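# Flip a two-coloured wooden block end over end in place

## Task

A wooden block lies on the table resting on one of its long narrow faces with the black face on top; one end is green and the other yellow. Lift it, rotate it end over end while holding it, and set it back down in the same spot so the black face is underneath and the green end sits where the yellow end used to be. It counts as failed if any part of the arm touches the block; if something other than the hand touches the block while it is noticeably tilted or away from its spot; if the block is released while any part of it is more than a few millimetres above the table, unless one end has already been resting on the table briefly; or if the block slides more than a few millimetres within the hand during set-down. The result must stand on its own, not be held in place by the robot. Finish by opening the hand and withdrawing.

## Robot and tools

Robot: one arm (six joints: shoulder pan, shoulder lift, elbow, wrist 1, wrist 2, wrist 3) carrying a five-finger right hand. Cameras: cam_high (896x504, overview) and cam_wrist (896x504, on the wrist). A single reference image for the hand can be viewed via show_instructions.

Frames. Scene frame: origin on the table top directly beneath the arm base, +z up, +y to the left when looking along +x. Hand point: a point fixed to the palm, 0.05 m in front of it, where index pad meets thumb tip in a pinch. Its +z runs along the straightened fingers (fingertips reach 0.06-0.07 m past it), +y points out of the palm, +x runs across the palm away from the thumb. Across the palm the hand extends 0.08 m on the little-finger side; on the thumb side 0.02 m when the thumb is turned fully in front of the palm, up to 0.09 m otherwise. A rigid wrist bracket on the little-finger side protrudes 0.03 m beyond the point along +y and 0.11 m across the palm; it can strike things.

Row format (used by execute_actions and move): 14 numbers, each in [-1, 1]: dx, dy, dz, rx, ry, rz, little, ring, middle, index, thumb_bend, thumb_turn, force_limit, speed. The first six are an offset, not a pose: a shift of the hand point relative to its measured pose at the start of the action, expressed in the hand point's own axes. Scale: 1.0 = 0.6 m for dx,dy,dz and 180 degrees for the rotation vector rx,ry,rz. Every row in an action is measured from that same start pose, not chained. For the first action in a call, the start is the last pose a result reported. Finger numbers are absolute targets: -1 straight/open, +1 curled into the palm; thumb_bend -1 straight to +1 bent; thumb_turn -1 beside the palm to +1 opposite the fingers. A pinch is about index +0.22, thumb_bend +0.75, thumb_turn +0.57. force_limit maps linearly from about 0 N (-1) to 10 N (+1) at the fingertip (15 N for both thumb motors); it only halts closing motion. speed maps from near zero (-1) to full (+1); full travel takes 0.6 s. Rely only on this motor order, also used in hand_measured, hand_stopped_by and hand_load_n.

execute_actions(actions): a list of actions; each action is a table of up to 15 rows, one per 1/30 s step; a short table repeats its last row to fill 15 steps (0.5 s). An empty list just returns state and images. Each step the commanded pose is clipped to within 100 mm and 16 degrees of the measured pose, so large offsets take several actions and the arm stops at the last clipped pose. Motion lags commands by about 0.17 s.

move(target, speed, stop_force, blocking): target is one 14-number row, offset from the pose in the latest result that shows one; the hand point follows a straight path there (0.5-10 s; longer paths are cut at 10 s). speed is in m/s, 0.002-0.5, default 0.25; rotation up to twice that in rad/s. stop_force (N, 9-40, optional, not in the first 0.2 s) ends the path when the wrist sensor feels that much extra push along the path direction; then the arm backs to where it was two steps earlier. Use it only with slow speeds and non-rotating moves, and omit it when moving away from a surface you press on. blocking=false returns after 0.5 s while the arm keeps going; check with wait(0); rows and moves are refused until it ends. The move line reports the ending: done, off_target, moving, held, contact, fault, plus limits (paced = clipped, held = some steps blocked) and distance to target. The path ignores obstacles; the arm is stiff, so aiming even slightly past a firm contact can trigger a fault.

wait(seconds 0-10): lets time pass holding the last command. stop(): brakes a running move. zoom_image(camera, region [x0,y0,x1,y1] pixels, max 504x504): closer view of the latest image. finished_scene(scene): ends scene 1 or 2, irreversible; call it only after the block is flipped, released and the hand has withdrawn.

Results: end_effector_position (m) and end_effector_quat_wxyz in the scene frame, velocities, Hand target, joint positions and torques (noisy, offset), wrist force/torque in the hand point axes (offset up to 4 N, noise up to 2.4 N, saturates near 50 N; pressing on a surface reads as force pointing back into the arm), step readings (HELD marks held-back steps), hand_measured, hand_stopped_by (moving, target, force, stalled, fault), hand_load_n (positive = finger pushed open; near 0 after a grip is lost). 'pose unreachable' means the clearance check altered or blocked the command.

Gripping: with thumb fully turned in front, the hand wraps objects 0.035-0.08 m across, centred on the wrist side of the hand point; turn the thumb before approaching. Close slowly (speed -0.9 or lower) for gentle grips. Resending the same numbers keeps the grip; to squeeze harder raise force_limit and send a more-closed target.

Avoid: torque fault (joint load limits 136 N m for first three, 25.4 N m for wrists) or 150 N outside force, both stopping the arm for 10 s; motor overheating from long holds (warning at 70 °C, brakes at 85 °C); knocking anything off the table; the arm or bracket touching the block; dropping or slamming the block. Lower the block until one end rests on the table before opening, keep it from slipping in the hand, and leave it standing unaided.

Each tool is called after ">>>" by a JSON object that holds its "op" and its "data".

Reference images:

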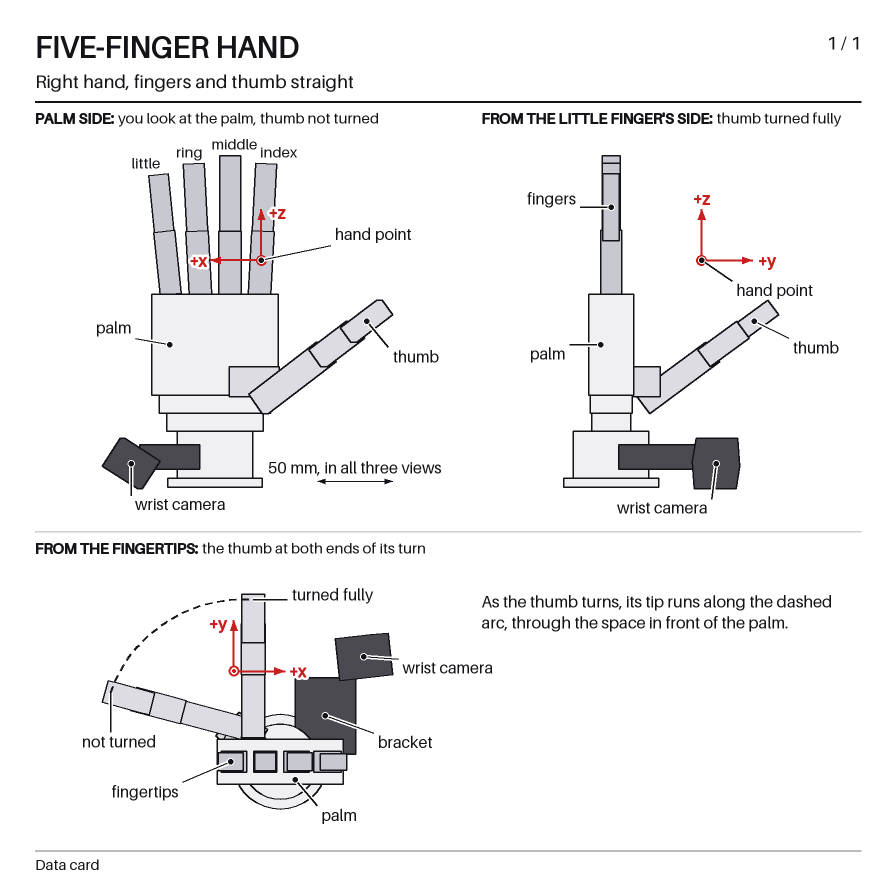

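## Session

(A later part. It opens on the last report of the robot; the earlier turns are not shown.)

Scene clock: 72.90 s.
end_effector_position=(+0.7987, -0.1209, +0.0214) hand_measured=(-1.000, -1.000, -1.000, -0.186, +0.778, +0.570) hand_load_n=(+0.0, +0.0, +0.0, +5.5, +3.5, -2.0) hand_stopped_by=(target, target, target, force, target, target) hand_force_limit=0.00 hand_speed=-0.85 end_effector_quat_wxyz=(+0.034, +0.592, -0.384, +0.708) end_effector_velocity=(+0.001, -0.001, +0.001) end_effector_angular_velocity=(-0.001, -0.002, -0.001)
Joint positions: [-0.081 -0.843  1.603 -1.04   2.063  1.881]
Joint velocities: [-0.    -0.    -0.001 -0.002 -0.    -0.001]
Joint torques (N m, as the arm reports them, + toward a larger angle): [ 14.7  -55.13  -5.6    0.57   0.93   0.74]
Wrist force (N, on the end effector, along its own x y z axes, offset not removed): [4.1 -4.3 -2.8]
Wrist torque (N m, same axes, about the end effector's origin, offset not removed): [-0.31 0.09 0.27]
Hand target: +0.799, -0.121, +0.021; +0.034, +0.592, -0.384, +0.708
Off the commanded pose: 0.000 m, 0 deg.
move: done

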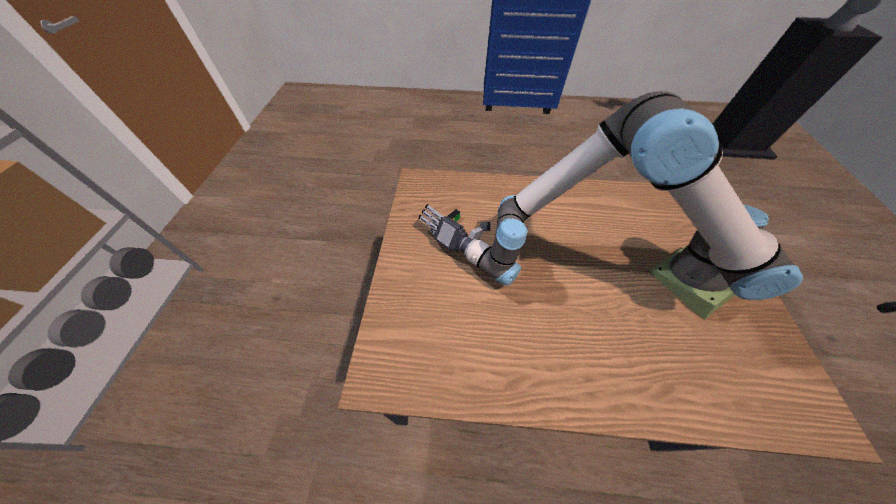

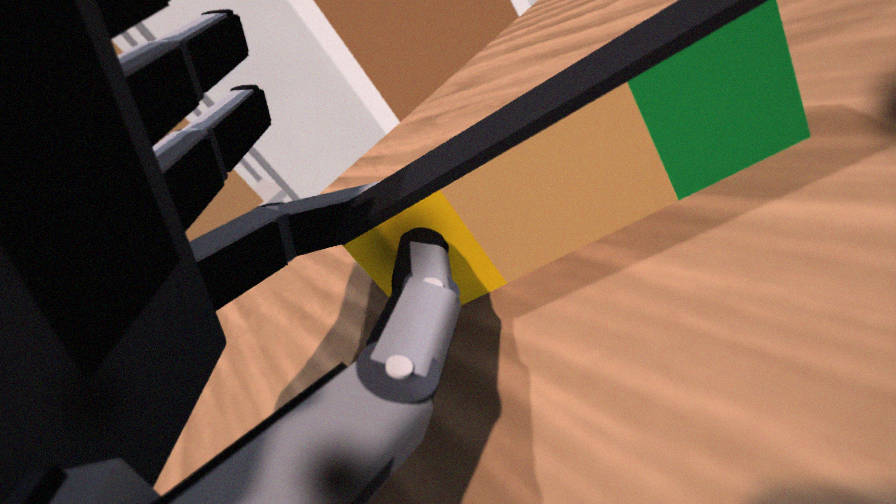

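>>> {"op": "move", "data": {"target": [0,0,0,0,0,0,-1,-1,-1,0.35,0.78,0.57,1,-0.85]}}

>>> {"op": "move", "data": {"target": [0.006,-0.0035,0,0,0,0,-1,-1,-1,0.35,0.78,0.57,1,-0.85], "speed": 0.01}}

Scene clock: 76.20 s.
end_effector_position=(+0.7987, -0.1209, +0.0213) hand_measured=(-1.000, -1.000, -1.000, -0.166, +0.776, +0.570) hand_load_n=(+0.0, +0.0, +0.0, +10.0, +5.5, -3.0) hand_stopped_by=(target, target, target, force, target, target) hand_force_limit=1.00 hand_speed=-0.85 end_effector_quat_wxyz=(+0.034, +0.592, -0.384, +0.708) end_effector_velocity=(+0.000, +0.000, +0.000) end_effector_angular_velocity=(-0.001, +0.001, +0.000)
Joint positions: [-0.081 -0.843  1.603 -1.04   2.063  1.881]
Joint velocities: [ 0.     0.    -0.001  0.001 -0.    -0.002]
Joint torques (N m, as the arm reports them, + toward a larger angle): [  3.59 -43.72  -6.99   0.8    1.05   0.48]
Wrist force (N, on the end effector, along its own x y z axes, offset not removed): [2.5 -7.2 1.7]
Wrist torque (N m, same axes, about the end effector's origin, offset not removed): [-0.49 0.62 0.01]
Hand target: +0.799, -0.121, +0.021; +0.034, +0.592, -0.384, +0.708
Off the commanded pose: 0.000 m, 0 deg.
move: done

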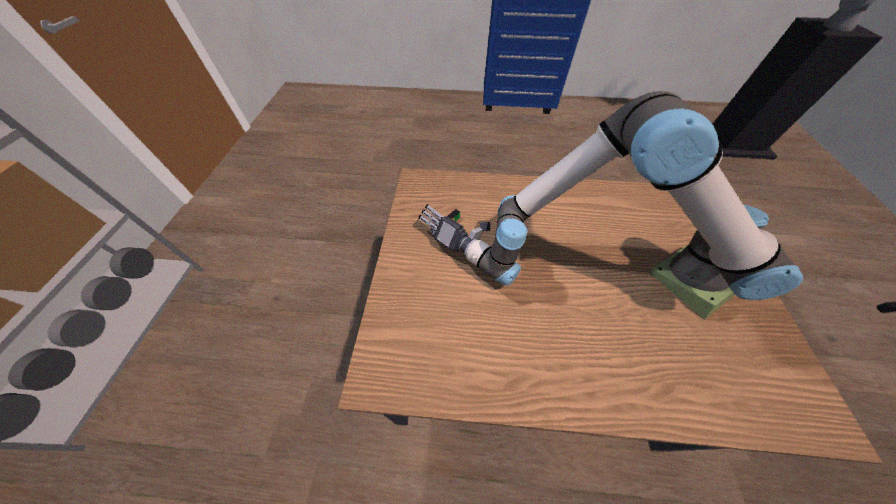

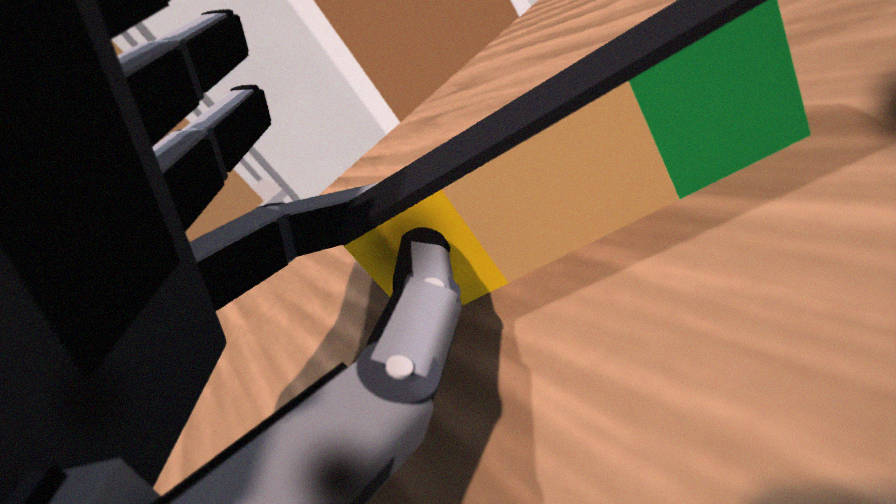

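Scene clock: 76.90 s.
end_effector_position=(+0.7987, -0.1208, +0.0254) hand_measured=(-1.000, -1.000, -1.000, -0.164, +0.780, +0.570) hand_load_n=(+0.0, +0.0, +0.0, +0.0, +0.0, +0.0) hand_stopped_by=(target, target, target, force, target, target) hand_force_limit=1.00 hand_speed=-0.85 end_effector_quat_wxyz=(+0.034, +0.592, -0.384, +0.708) end_effector_velocity=(+0.001, -0.000, +0.002) end_effector_angular_velocity=(+0.001, -0.003, -0.000)
Joint positions: [-0.08  -0.851  1.603 -1.034  2.064  1.88 ]
Joint velocities: [ 0.    -0.003 -0.001  0.002  0.     0.001]
Joint torques (N m, as the arm reports them, + toward a larger angle): [ 17.67 -62.14  -0.3    0.61   1.32  -1.76]
Wrist force (N, on the end effector, along its own x y z axes, offset not removed): [1.5 1.6 -3.7]
Wrist torque (N m, same axes, about the end effector's origin, offset not removed): [0.45 0.10 0.54]
Hand target: +0.799, -0.121, +0.026; +0.034, +0.592, -0.384, +0.708
Off the commanded pose: 0.000 m, 0 deg.
move: done

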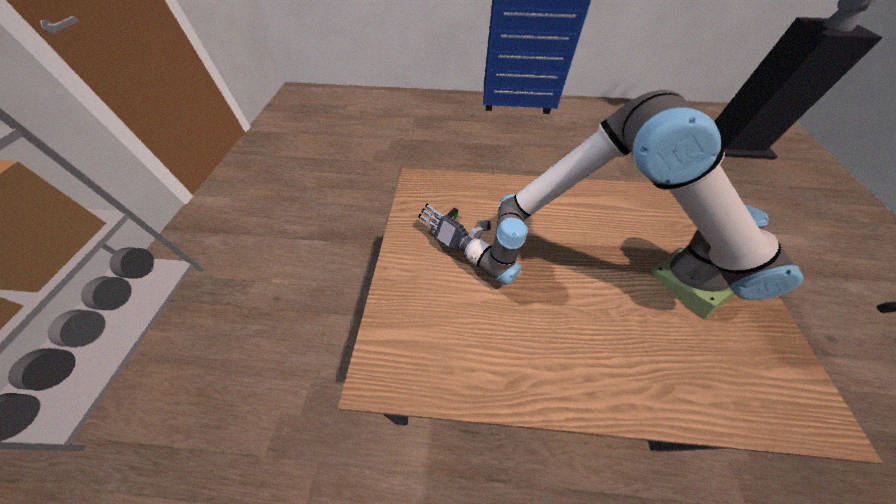

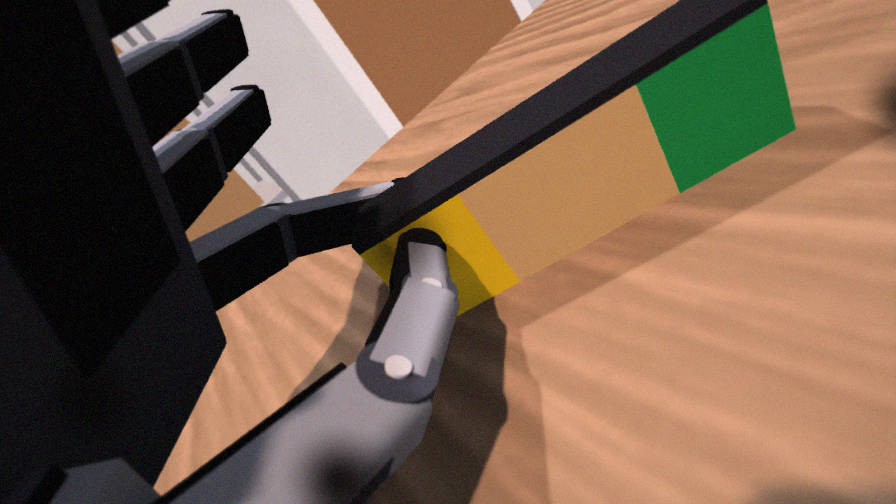

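>>> {"op": "move", "data": {"target": [-0.006,0.0035,0,0,0,0,-1,-1,-1,-0.4,0.45,0.57,0,0], "speed": 0.02}}

>>> {"op": "move", "data": {"target": [0,0,0.017,0,0,0,-1,-1,-1,-0.4,0.45,0.57,0,0], "speed": 0.02}}

>>> {"op": "move", "data": {"target": [0,0,0,0,0,0,-1,-1,-1,0.3,0.45,0.57,0.6,-0.85]}}

Scene clock: 81.43 s.
end_effector_position=(+0.7987, -0.1208, +0.0213) hand_measured=(-1.000, -1.000, -1.000, -0.400, +0.450, +0.570) hand_load_n=(+0.0, +0.0, +0.0, +0.0, +0.0, +0.0) hand_stopped_by=(target, target, target, target, target, target) hand_force_limit=0.00 hand_speed=0.00 end_effector_quat_wxyz=(+0.034, +0.592, -0.384, +0.708) end_effector_velocity=(+0.001, -0.001, -0.000) end_effector_angular_velocity=(-0.001, -0.003, -0.001)
Joint positions: [-0.081 -0.843  1.603 -1.04   2.063  1.881]
Joint velocities: [-0.001  0.003 -0.003 -0.002 -0.    -0.001]
Joint torques (N m, as the arm reports them, + toward a larger angle): [  4.36 -40.17 -26.66  -3.27  -2.44   1.62]
Wrist force (N, on the end effector, along its own x y z axes, offset not removed): [-1.3 2.4 1.2]
Wrist torque (N m, same axes, about the end effector's origin, offset not removed): [0.18 0.19 0.12]
Hand target: +0.799, -0.121, +0.021; +0.034, +0.592, -0.384, +0.708
Off the commanded pose: 0.000 m, 0 deg.
move: done

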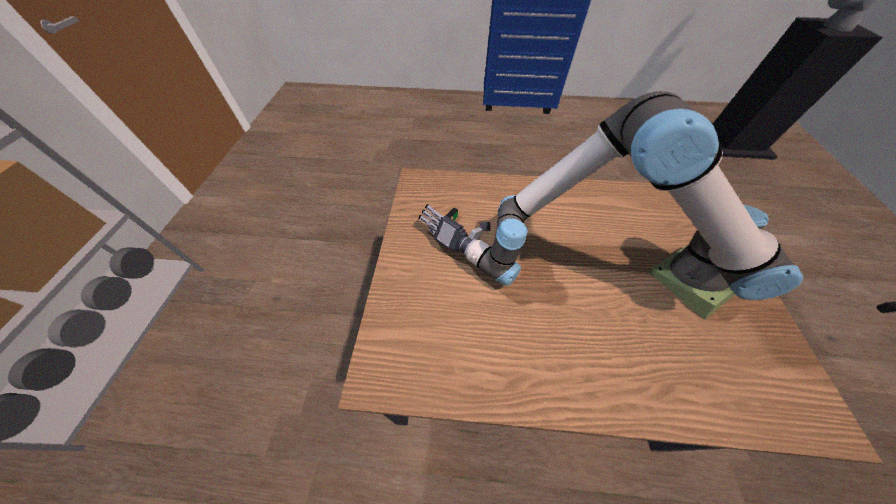

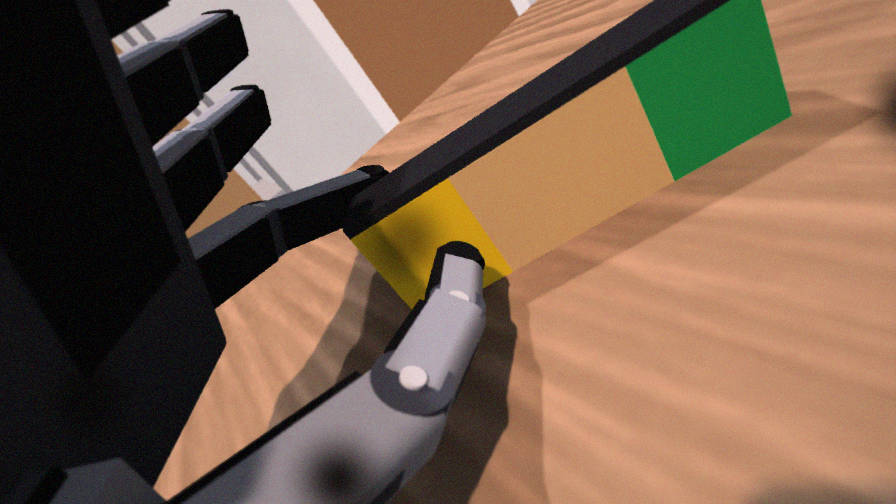

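Scene clock: 82.23 s.
end_effector_position=(+0.8068, -0.1267, +0.0214) hand_measured=(-1.000, -1.000, -1.000, -0.400, +0.450, +0.570) hand_load_n=(+0.0, +0.0, +0.0, +0.0, +0.0, +0.0) hand_stopped_by=(target, target, target, target, target, target) hand_force_limit=0.00 hand_speed=0.00 end_effector_quat_wxyz=(+0.034, +0.592, -0.384, +0.708) end_effector_velocity=(+0.001, -0.001, -0.000) end_effector_angular_velocity=(-0.000, +0.001, -0.000)
Joint positions: [-0.089 -0.834  1.576 -1.021  2.055  1.883]
Joint velocities: [-0.001  0.002 -0.005  0.004 -0.001 -0.   ]
Joint torques (N m, as the arm reports them, + toward a larger angle): [  5.73 -42.56 -28.75   0.53  -2.46   1.61]
Wrist force (N, on the end effector, along its own x y z axes, offset not removed): [1.4 0.2 -0.6]
Wrist torque (N m, same axes, about the end effector's origin, offset not removed): [0.01 -0.05 0.28]
Hand target: +0.807, -0.127, +0.021; +0.034, +0.592, -0.384, +0.708
Off the commanded pose: 0.000 m, 0 deg.
move: done

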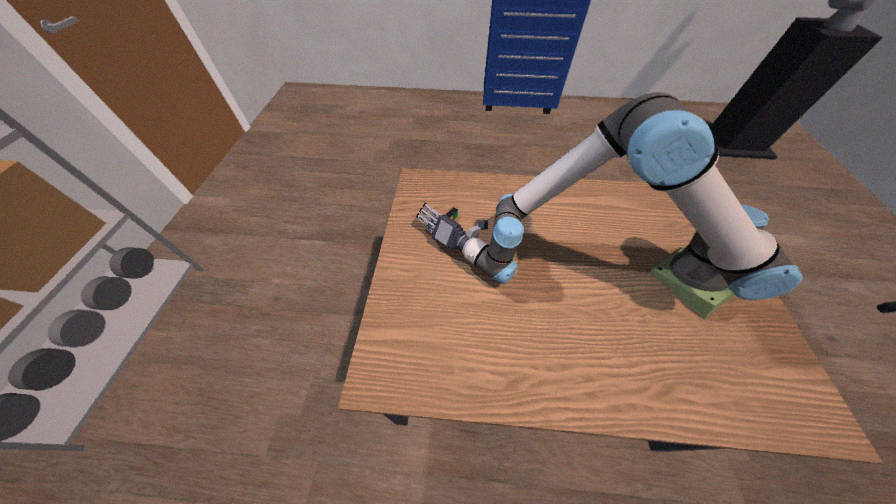

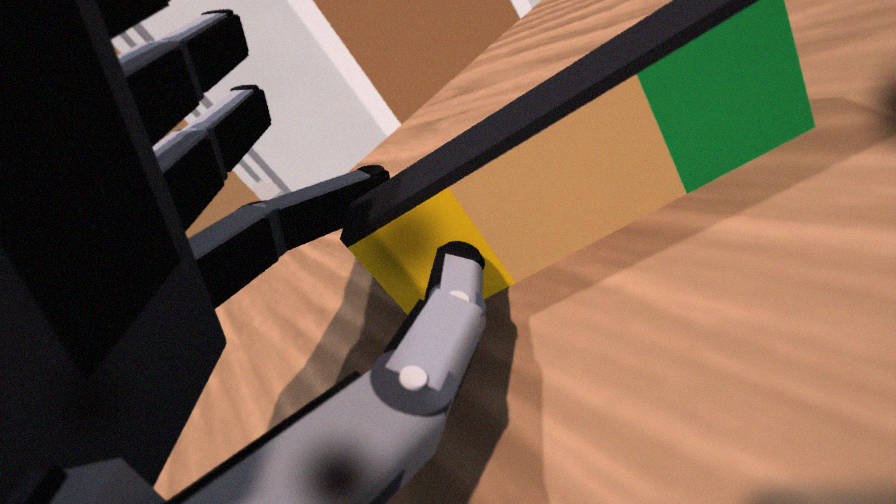

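Scene clock: 84.10 s.
end_effector_position=(+0.8068, -0.1267, +0.0214) hand_measured=(-1.000, -1.000, -1.000, -0.004, +0.446, +0.570) hand_load_n=(+0.0, +0.0, +0.0, +9.0, +5.5, -2.5) hand_stopped_by=(target, target, target, force, target, target) hand_force_limit=0.60 hand_speed=-0.85 end_effector_quat_wxyz=(+0.034, +0.592, -0.384, +0.708) end_effector_velocity=(+0.001, -0.000, +0.001) end_effector_angular_velocity=(-0.001, -0.002, +0.000)
Joint positions: [-0.089 -0.834  1.576 -1.021  2.055  1.883]
Joint velocities: [ 0.     0.    -0.002 -0.    -0.    -0.001]
Joint torques (N m, as the arm reports them, + toward a larger angle): [ 15.03 -55.41   0.89  -2.22   1.32   0.05]
Wrist force (N, on the end effector, along its own x y z axes, offset not removed): [2.4 -6.3 2.2]
Wrist torque (N m, same axes, about the end effector's origin, offset not removed): [-0.85 0.06 0.19]
Hand target: +0.807, -0.127, +0.021; +0.034, +0.592, -0.384, +0.708
Off the commanded pose: 0.000 m, 0 deg.
move: done

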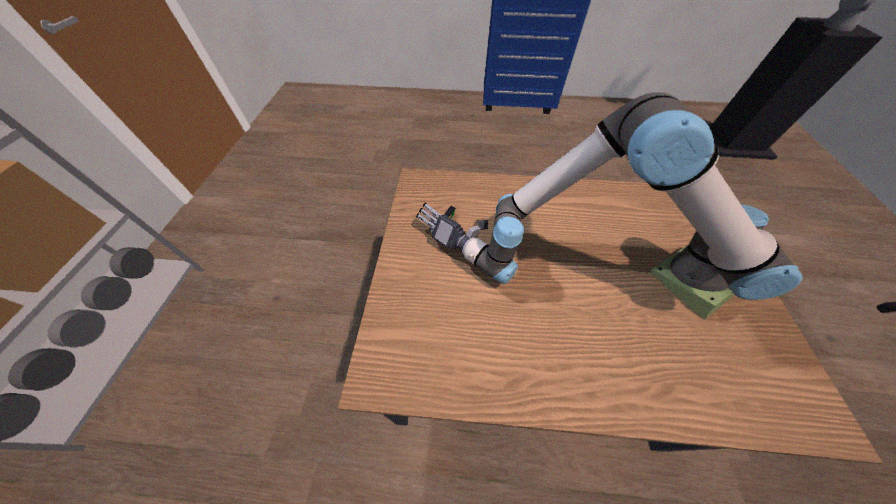

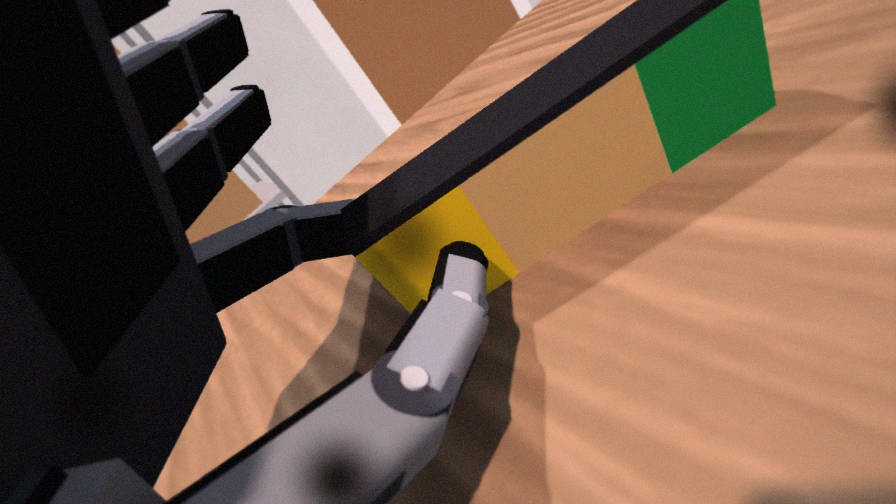

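>>> {"op": "move", "data": {"target": [0,0,0,0,0,0,-1,-1,-1,-0.45,0.45,0.57,0,0]}}

>>> {"op": "move", "data": {"target": [0.003,0.005,-0.018,-0.055,-0.033,0,-1,-1,-1,-0.45,0.45,0.57,0,0], "speed": 0.03}}

>>> {"op": "move", "data": {"target": [0,0,0,0,0,0,-1,-1,-1,-0.45,0.9,0.57,-0.85,-0.85]}}

>>> {"op": "move", "data": {"target": [0,0,0,0,0,0,-1,-1,-1,0.3,0.9,0.57,0,-0.85]}}

Scene clock: 90.47 s.
end_effector_position=(+0.8068, -0.1267, +0.0213) hand_measured=(-1.000, -1.000, -1.000, -0.450, +0.450, +0.570) hand_load_n=(+0.0, +0.0, +0.0, +0.0, +0.0, +0.0) hand_stopped_by=(target, target, target, target, target, target) hand_force_limit=0.00 hand_speed=0.00 end_effector_quat_wxyz=(+0.034, +0.592, -0.384, +0.708) end_effector_velocity=(+0.000, +0.000, +0.000) end_effector_angular_velocity=(+0.001, -0.002, +0.000)
Joint positions: [-0.089 -0.834  1.576 -1.021  2.055  1.883]
Joint velocities: [-0.     0.    -0.    -0.001 -0.     0.002]
Joint torques (N m, as the arm reports them, + toward a larger angle): [  5.99 -57.86  -3.97  -3.73  -0.99  -1.29]
Wrist force (N, on the end effector, along its own x y z axes, offset not removed): [-2.1 -3.8 -0.3]
Wrist torque (N m, same axes, about the end effector's origin, offset not removed): [-0.66 0.34 0.07]
Hand target: +0.807, -0.127, +0.021; +0.034, +0.592, -0.384, +0.708
Off the commanded pose: 0.000 m, 0 deg.
move: done

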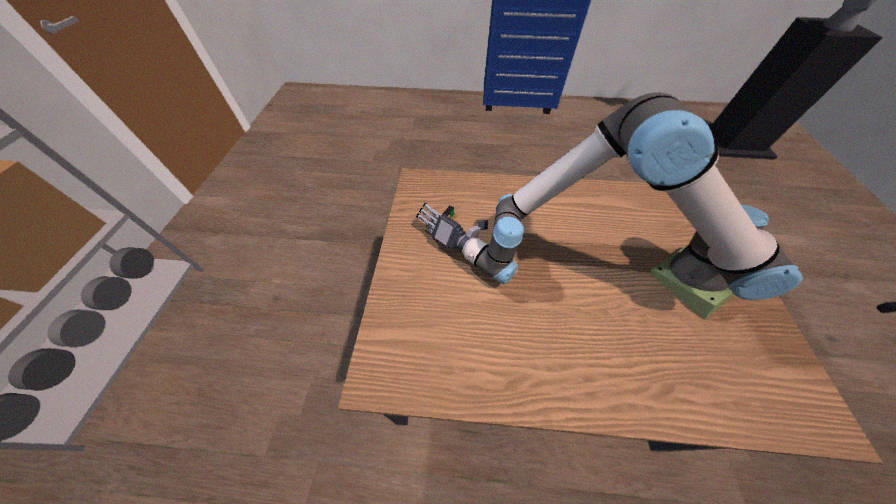

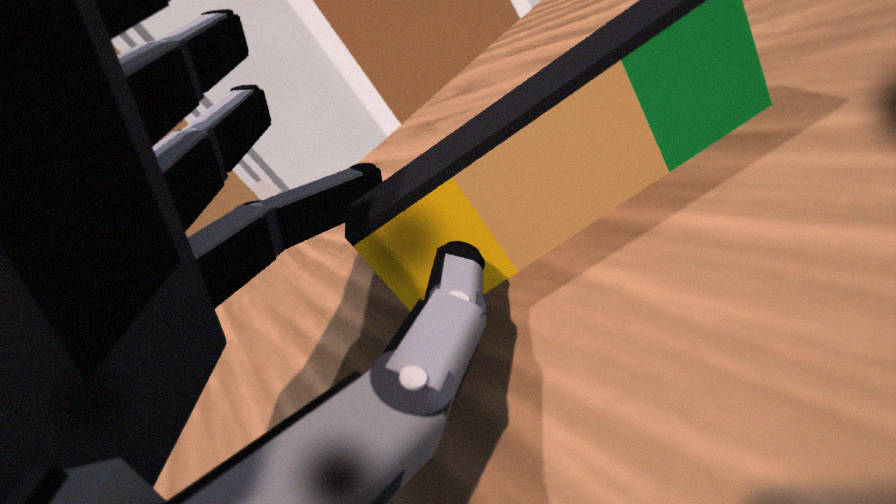

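Scene clock: 94.07 s.
end_effector_position=(+0.7960, -0.1232, +0.0213) hand_measured=(-1.000, -1.000, -1.000, -0.450, +0.450, +0.570) hand_load_n=(+0.0, +0.0, +0.0, +0.0, +0.0, +0.0) hand_stopped_by=(target, target, target, target, target, target) hand_force_limit=0.00 hand_speed=0.00 end_effector_quat_wxyz=(+0.065, +0.622, -0.444, +0.641) end_effector_velocity=(-0.000, +0.000, +0.000) end_effector_angular_velocity=(+0.006, +0.008, -0.005)
Joint positions: [-0.054 -0.841  1.443 -0.701  2.215  1.974]
Joint velocities: [ 0.002  0.001 -0.01   0.02   0.008  0.007]
Joint torques (N m, as the arm reports them, + toward a larger angle): [ 19.11 -40.38 -28.95   1.52   1.43   1.28]
Wrist force (N, on the end effector, along its own x y z axes, offset not removed): [5.8 3.4 1.5]
Wrist torque (N m, same axes, about the end effector's origin, offset not removed): [0.47 -0.87 0.53]
Hand target: +0.796, -0.123, +0.021; +0.065, +0.623, -0.445, +0.641
Off the commanded pose: 0.000 m, 0 deg.
move: done

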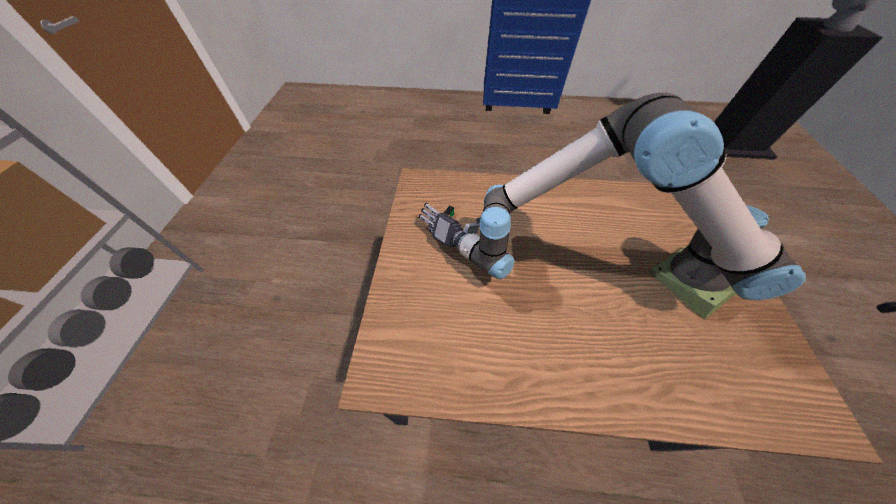

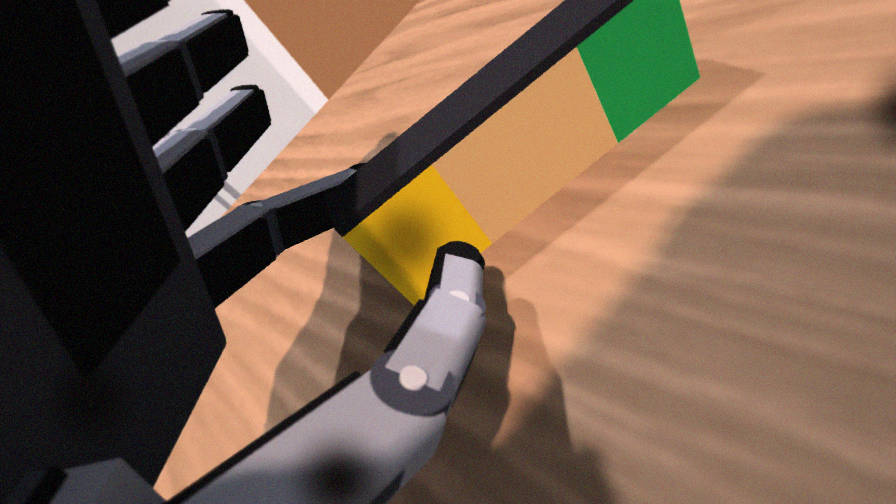

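Scene clock: 97.17 s.
end_effector_position=(+0.7960, -0.1232, +0.0213) hand_measured=(-1.000, -1.000, -1.000, -0.450, +0.900, +0.570) hand_load_n=(+0.0, +0.0, +0.0, +0.0, +0.0, +0.0) hand_stopped_by=(target, target, target, target, target, target) hand_force_limit=-0.85 hand_speed=-0.85 end_effector_quat_wxyz=(+0.065, +0.622, -0.444, +0.641) end_effector_velocity=(+0.000, -0.000, +0.000) end_effector_angular_velocity=(-0.001, +0.000, +0.000)
Joint positions: [-0.054 -0.841  1.443 -0.701  2.215  1.974]
Joint velocities: [ 0.     0.    -0.    -0.001 -0.    -0.001]
Joint torques (N m, as the arm reports them, + toward a larger angle): [  6.7  -62.67  -1.98  -3.22  -1.95  -1.41]
Wrist force (N, on the end effector, along its own x y z axes, offset not removed): [-0.8 0.4 -4.8]
Wrist torque (N m, same axes, about the end effector's origin, offset not removed): [0.16 0.20 0.11]
Hand target: +0.796, -0.123, +0.021; +0.065, +0.622, -0.444, +0.641
Off the commanded pose: 0.000 m, 0 deg.
move: done

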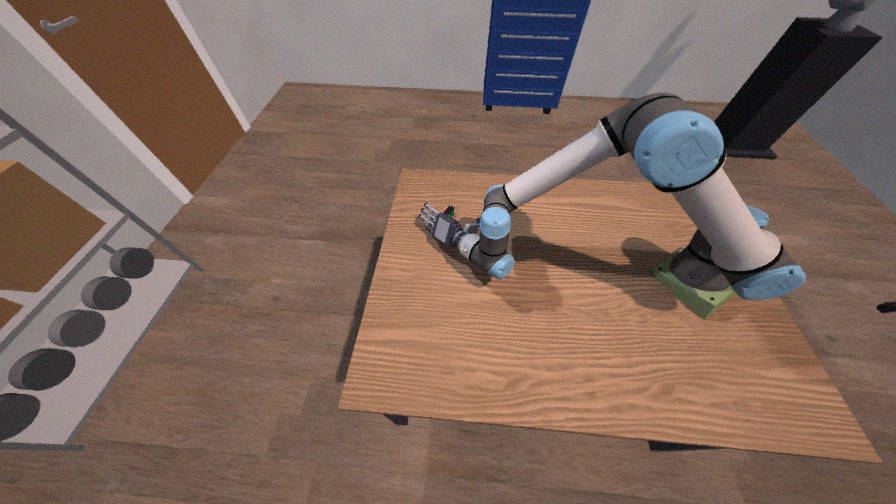

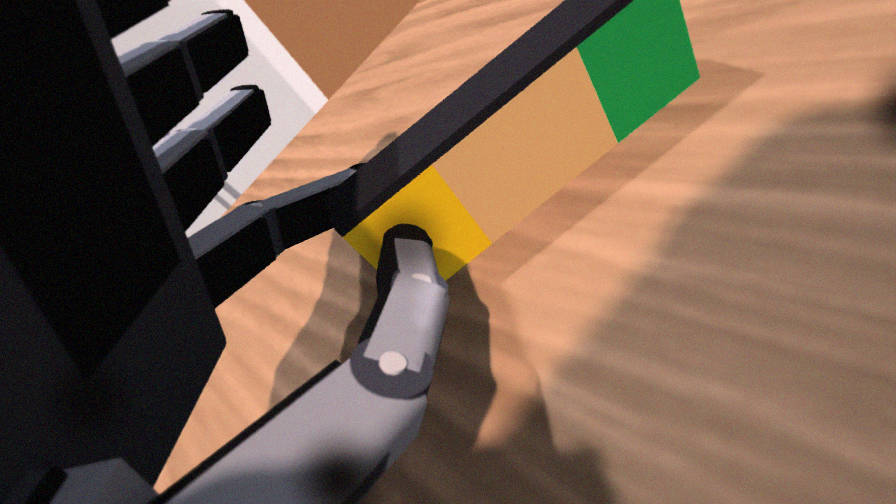

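Scene clock: 98.73 s.
end_effector_position=(+0.7961, -0.1232, +0.0213) hand_measured=(-1.000, -1.000, -1.000, -0.128, +0.898, +0.570) hand_load_n=(+0.0, +0.0, +0.0, +5.0, +2.0, -1.0) hand_stopped_by=(target, target, target, force, target, target) hand_force_limit=0.00 hand_speed=-0.85 end_effector_quat_wxyz=(+0.065, +0.622, -0.444, +0.641) end_effector_velocity=(-0.000, +0.000, -0.000) end_effector_angular_velocity=(-0.001, +0.001, +0.000)
Joint positions: [-0.054 -0.841  1.443 -0.701  2.215  1.974]
Joint velocities: [ 0.     0.     0.001 -0.     0.    -0.001]
Joint torques (N m, as the arm reports them, + toward a larger angle): [  5.73 -59.53  -2.57  -2.62  -1.76  -1.52]
Wrist force (N, on the end effector, along its own x y z axes, offset not removed): [1.9 -0.4 0.8]
Wrist torque (N m, same axes, about the end effector's origin, offset not removed): [-0.31 -0.02 0.43]
Hand target: +0.796, -0.123, +0.021; +0.065, +0.622, -0.444, +0.641
Off the commanded pose: 0.000 m, 0 deg.
move: done

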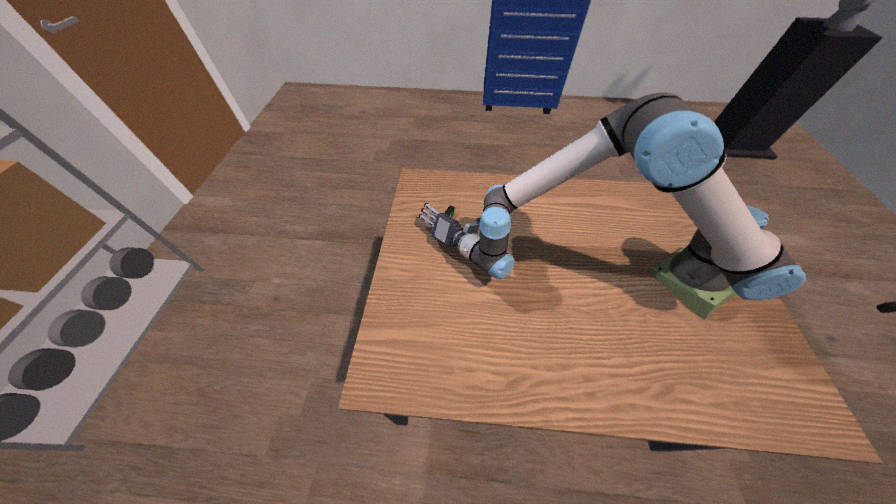

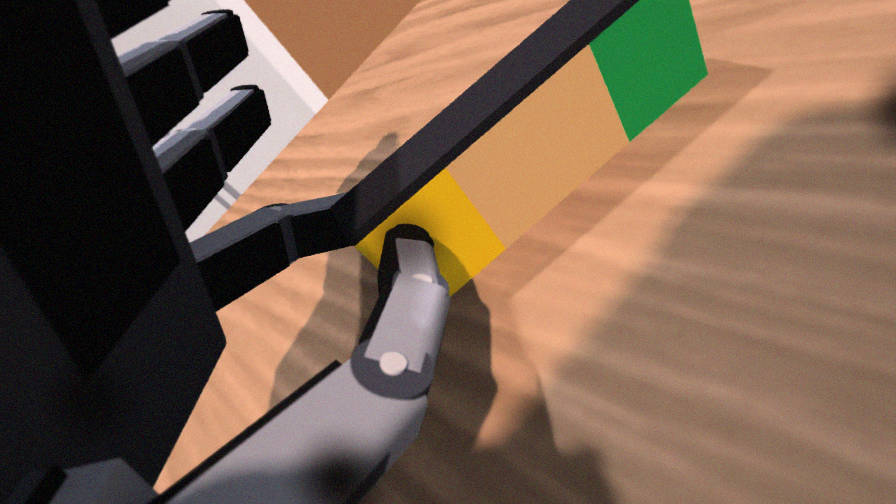

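>>> {"op": "move", "data": {"target": [0,0,0,0,0,0,-1,-1,-1,0.35,0.9,0.57,1,-0.85]}}

>>> {"op": "move", "data": {"target": [0.006,-0.0034,-0.0012,0,0,0,-1,-1,-1,0.35,0.9,0.57,1,-0.85], "speed": 0.01}}

Scene clock: 103.00 s.
end_effector_position=(+0.7961, -0.1232, +0.0213) hand_measured=(-1.000, -1.000, -1.000, -0.116, +0.898, +0.570) hand_load_n=(+0.0, +0.0, +0.0, +9.5, +2.5, -1.0) hand_stopped_by=(target, target, target, force, target, target) hand_force_limit=1.00 hand_speed=-0.85 end_effector_quat_wxyz=(+0.065, +0.622, -0.444, +0.641) end_effector_velocity=(-0.000, -0.001, -0.000) end_effector_angular_velocity=(+0.001, -0.000, -0.001)
Joint positions: [-0.054 -0.841  1.443 -0.701  2.215  1.974]
Joint velocities: [-0.001  0.    -0.001  0.001  0.     0.001]
Joint torques (N m, as the arm reports them, + toward a larger angle): [  6.67 -48.35  -2.48   1.22  -0.05  -1.46]
Wrist force (N, on the end effector, along its own x y z axes, offset not removed): [-2.0 0.0 -7.1]
Wrist torque (N m, same axes, about the end effector's origin, offset not removed): [0.33 0.97 -0.20]
Hand target: +0.796, -0.123, +0.021; +0.065, +0.622, -0.444, +0.641
Off the commanded pose: 0.000 m, 0 deg.
move: done

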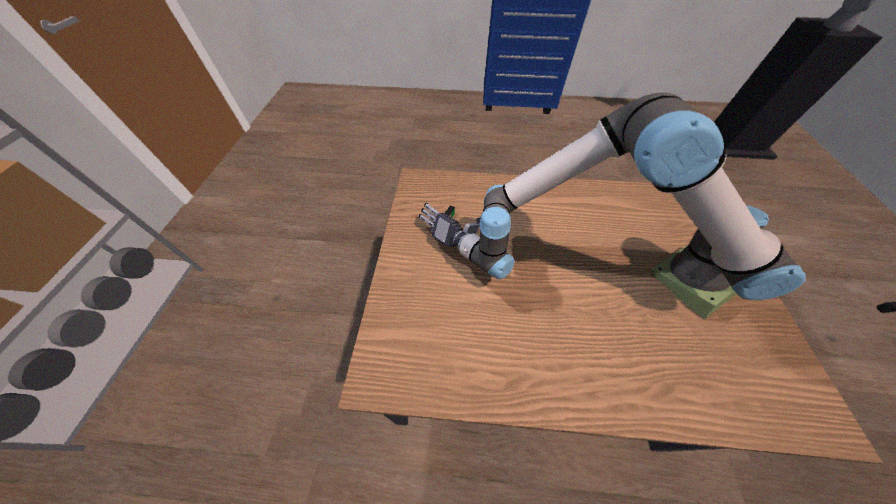

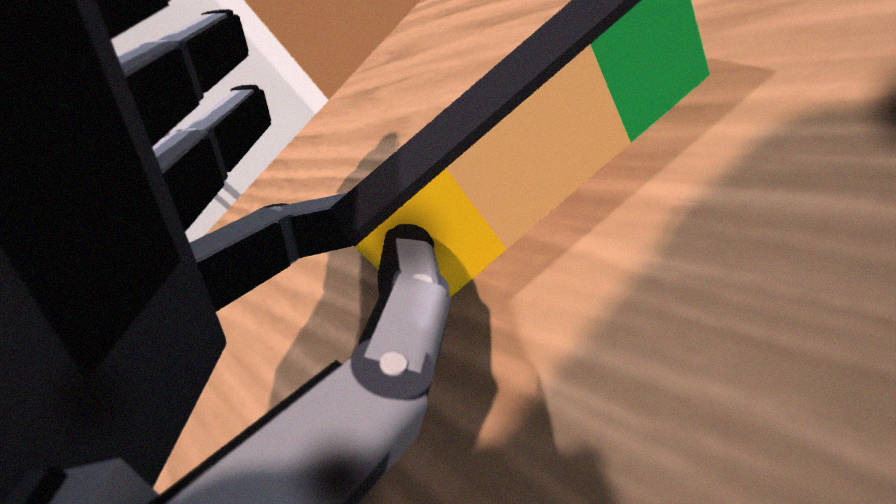

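Scene clock: 103.70 s.
end_effector_position=(+0.7960, -0.1232, +0.0254) hand_measured=(-1.000, -1.000, -1.000, -0.116, +0.898, +0.570) hand_load_n=(+0.0, +0.0, +0.0, +9.5, +3.0, -1.0) hand_stopped_by=(target, target, target, force, target, target) hand_force_limit=1.00 hand_speed=-0.85 end_effector_quat_wxyz=(+0.065, +0.622, -0.444, +0.641) end_effector_velocity=(+0.000, -0.000, +0.002) end_effector_angular_velocity=(+0.000, -0.001, -0.000)
Joint positions: [-0.053 -0.847  1.443 -0.694  2.217  1.974]
Joint velocities: [ 0.    -0.002 -0.001  0.002  0.     0.   ]
Joint torques (N m, as the arm reports them, + toward a larger angle): [ 17.35 -61.71 -28.12   1.57   1.16  -1.71]
Wrist force (N, on the end effector, along its own x y z axes, offset not removed): [-2.8 -2.5 -1.2]
Wrist torque (N m, same axes, about the end effector's origin, offset not removed): [-0.45 0.30 0.04]
Hand target: +0.796, -0.123, +0.026; +0.065, +0.622, -0.444, +0.641
Off the commanded pose: 0.000 m, 0 deg.
move: done

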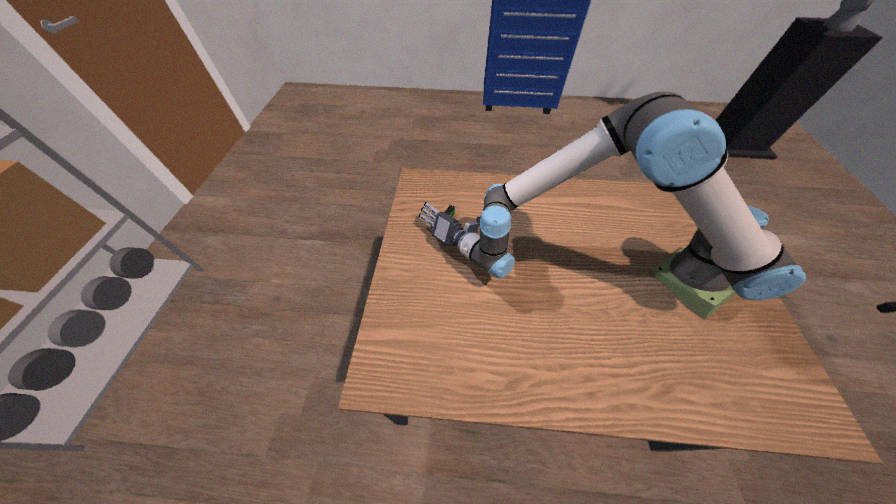

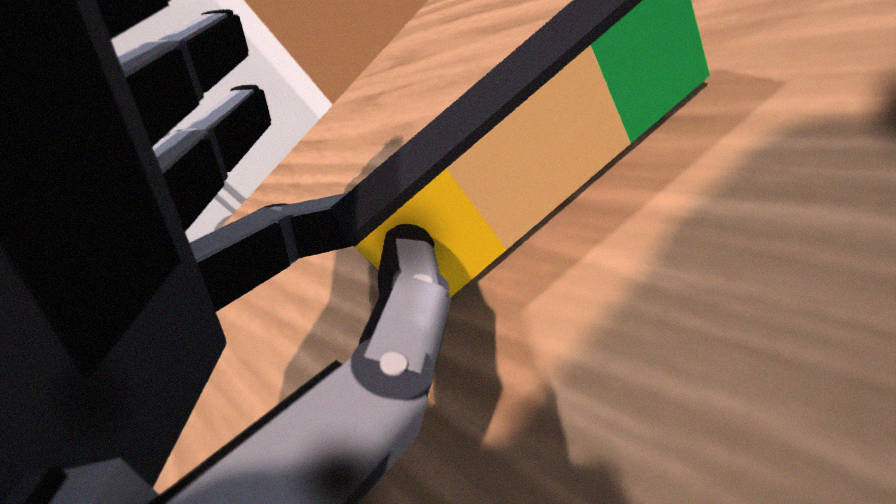

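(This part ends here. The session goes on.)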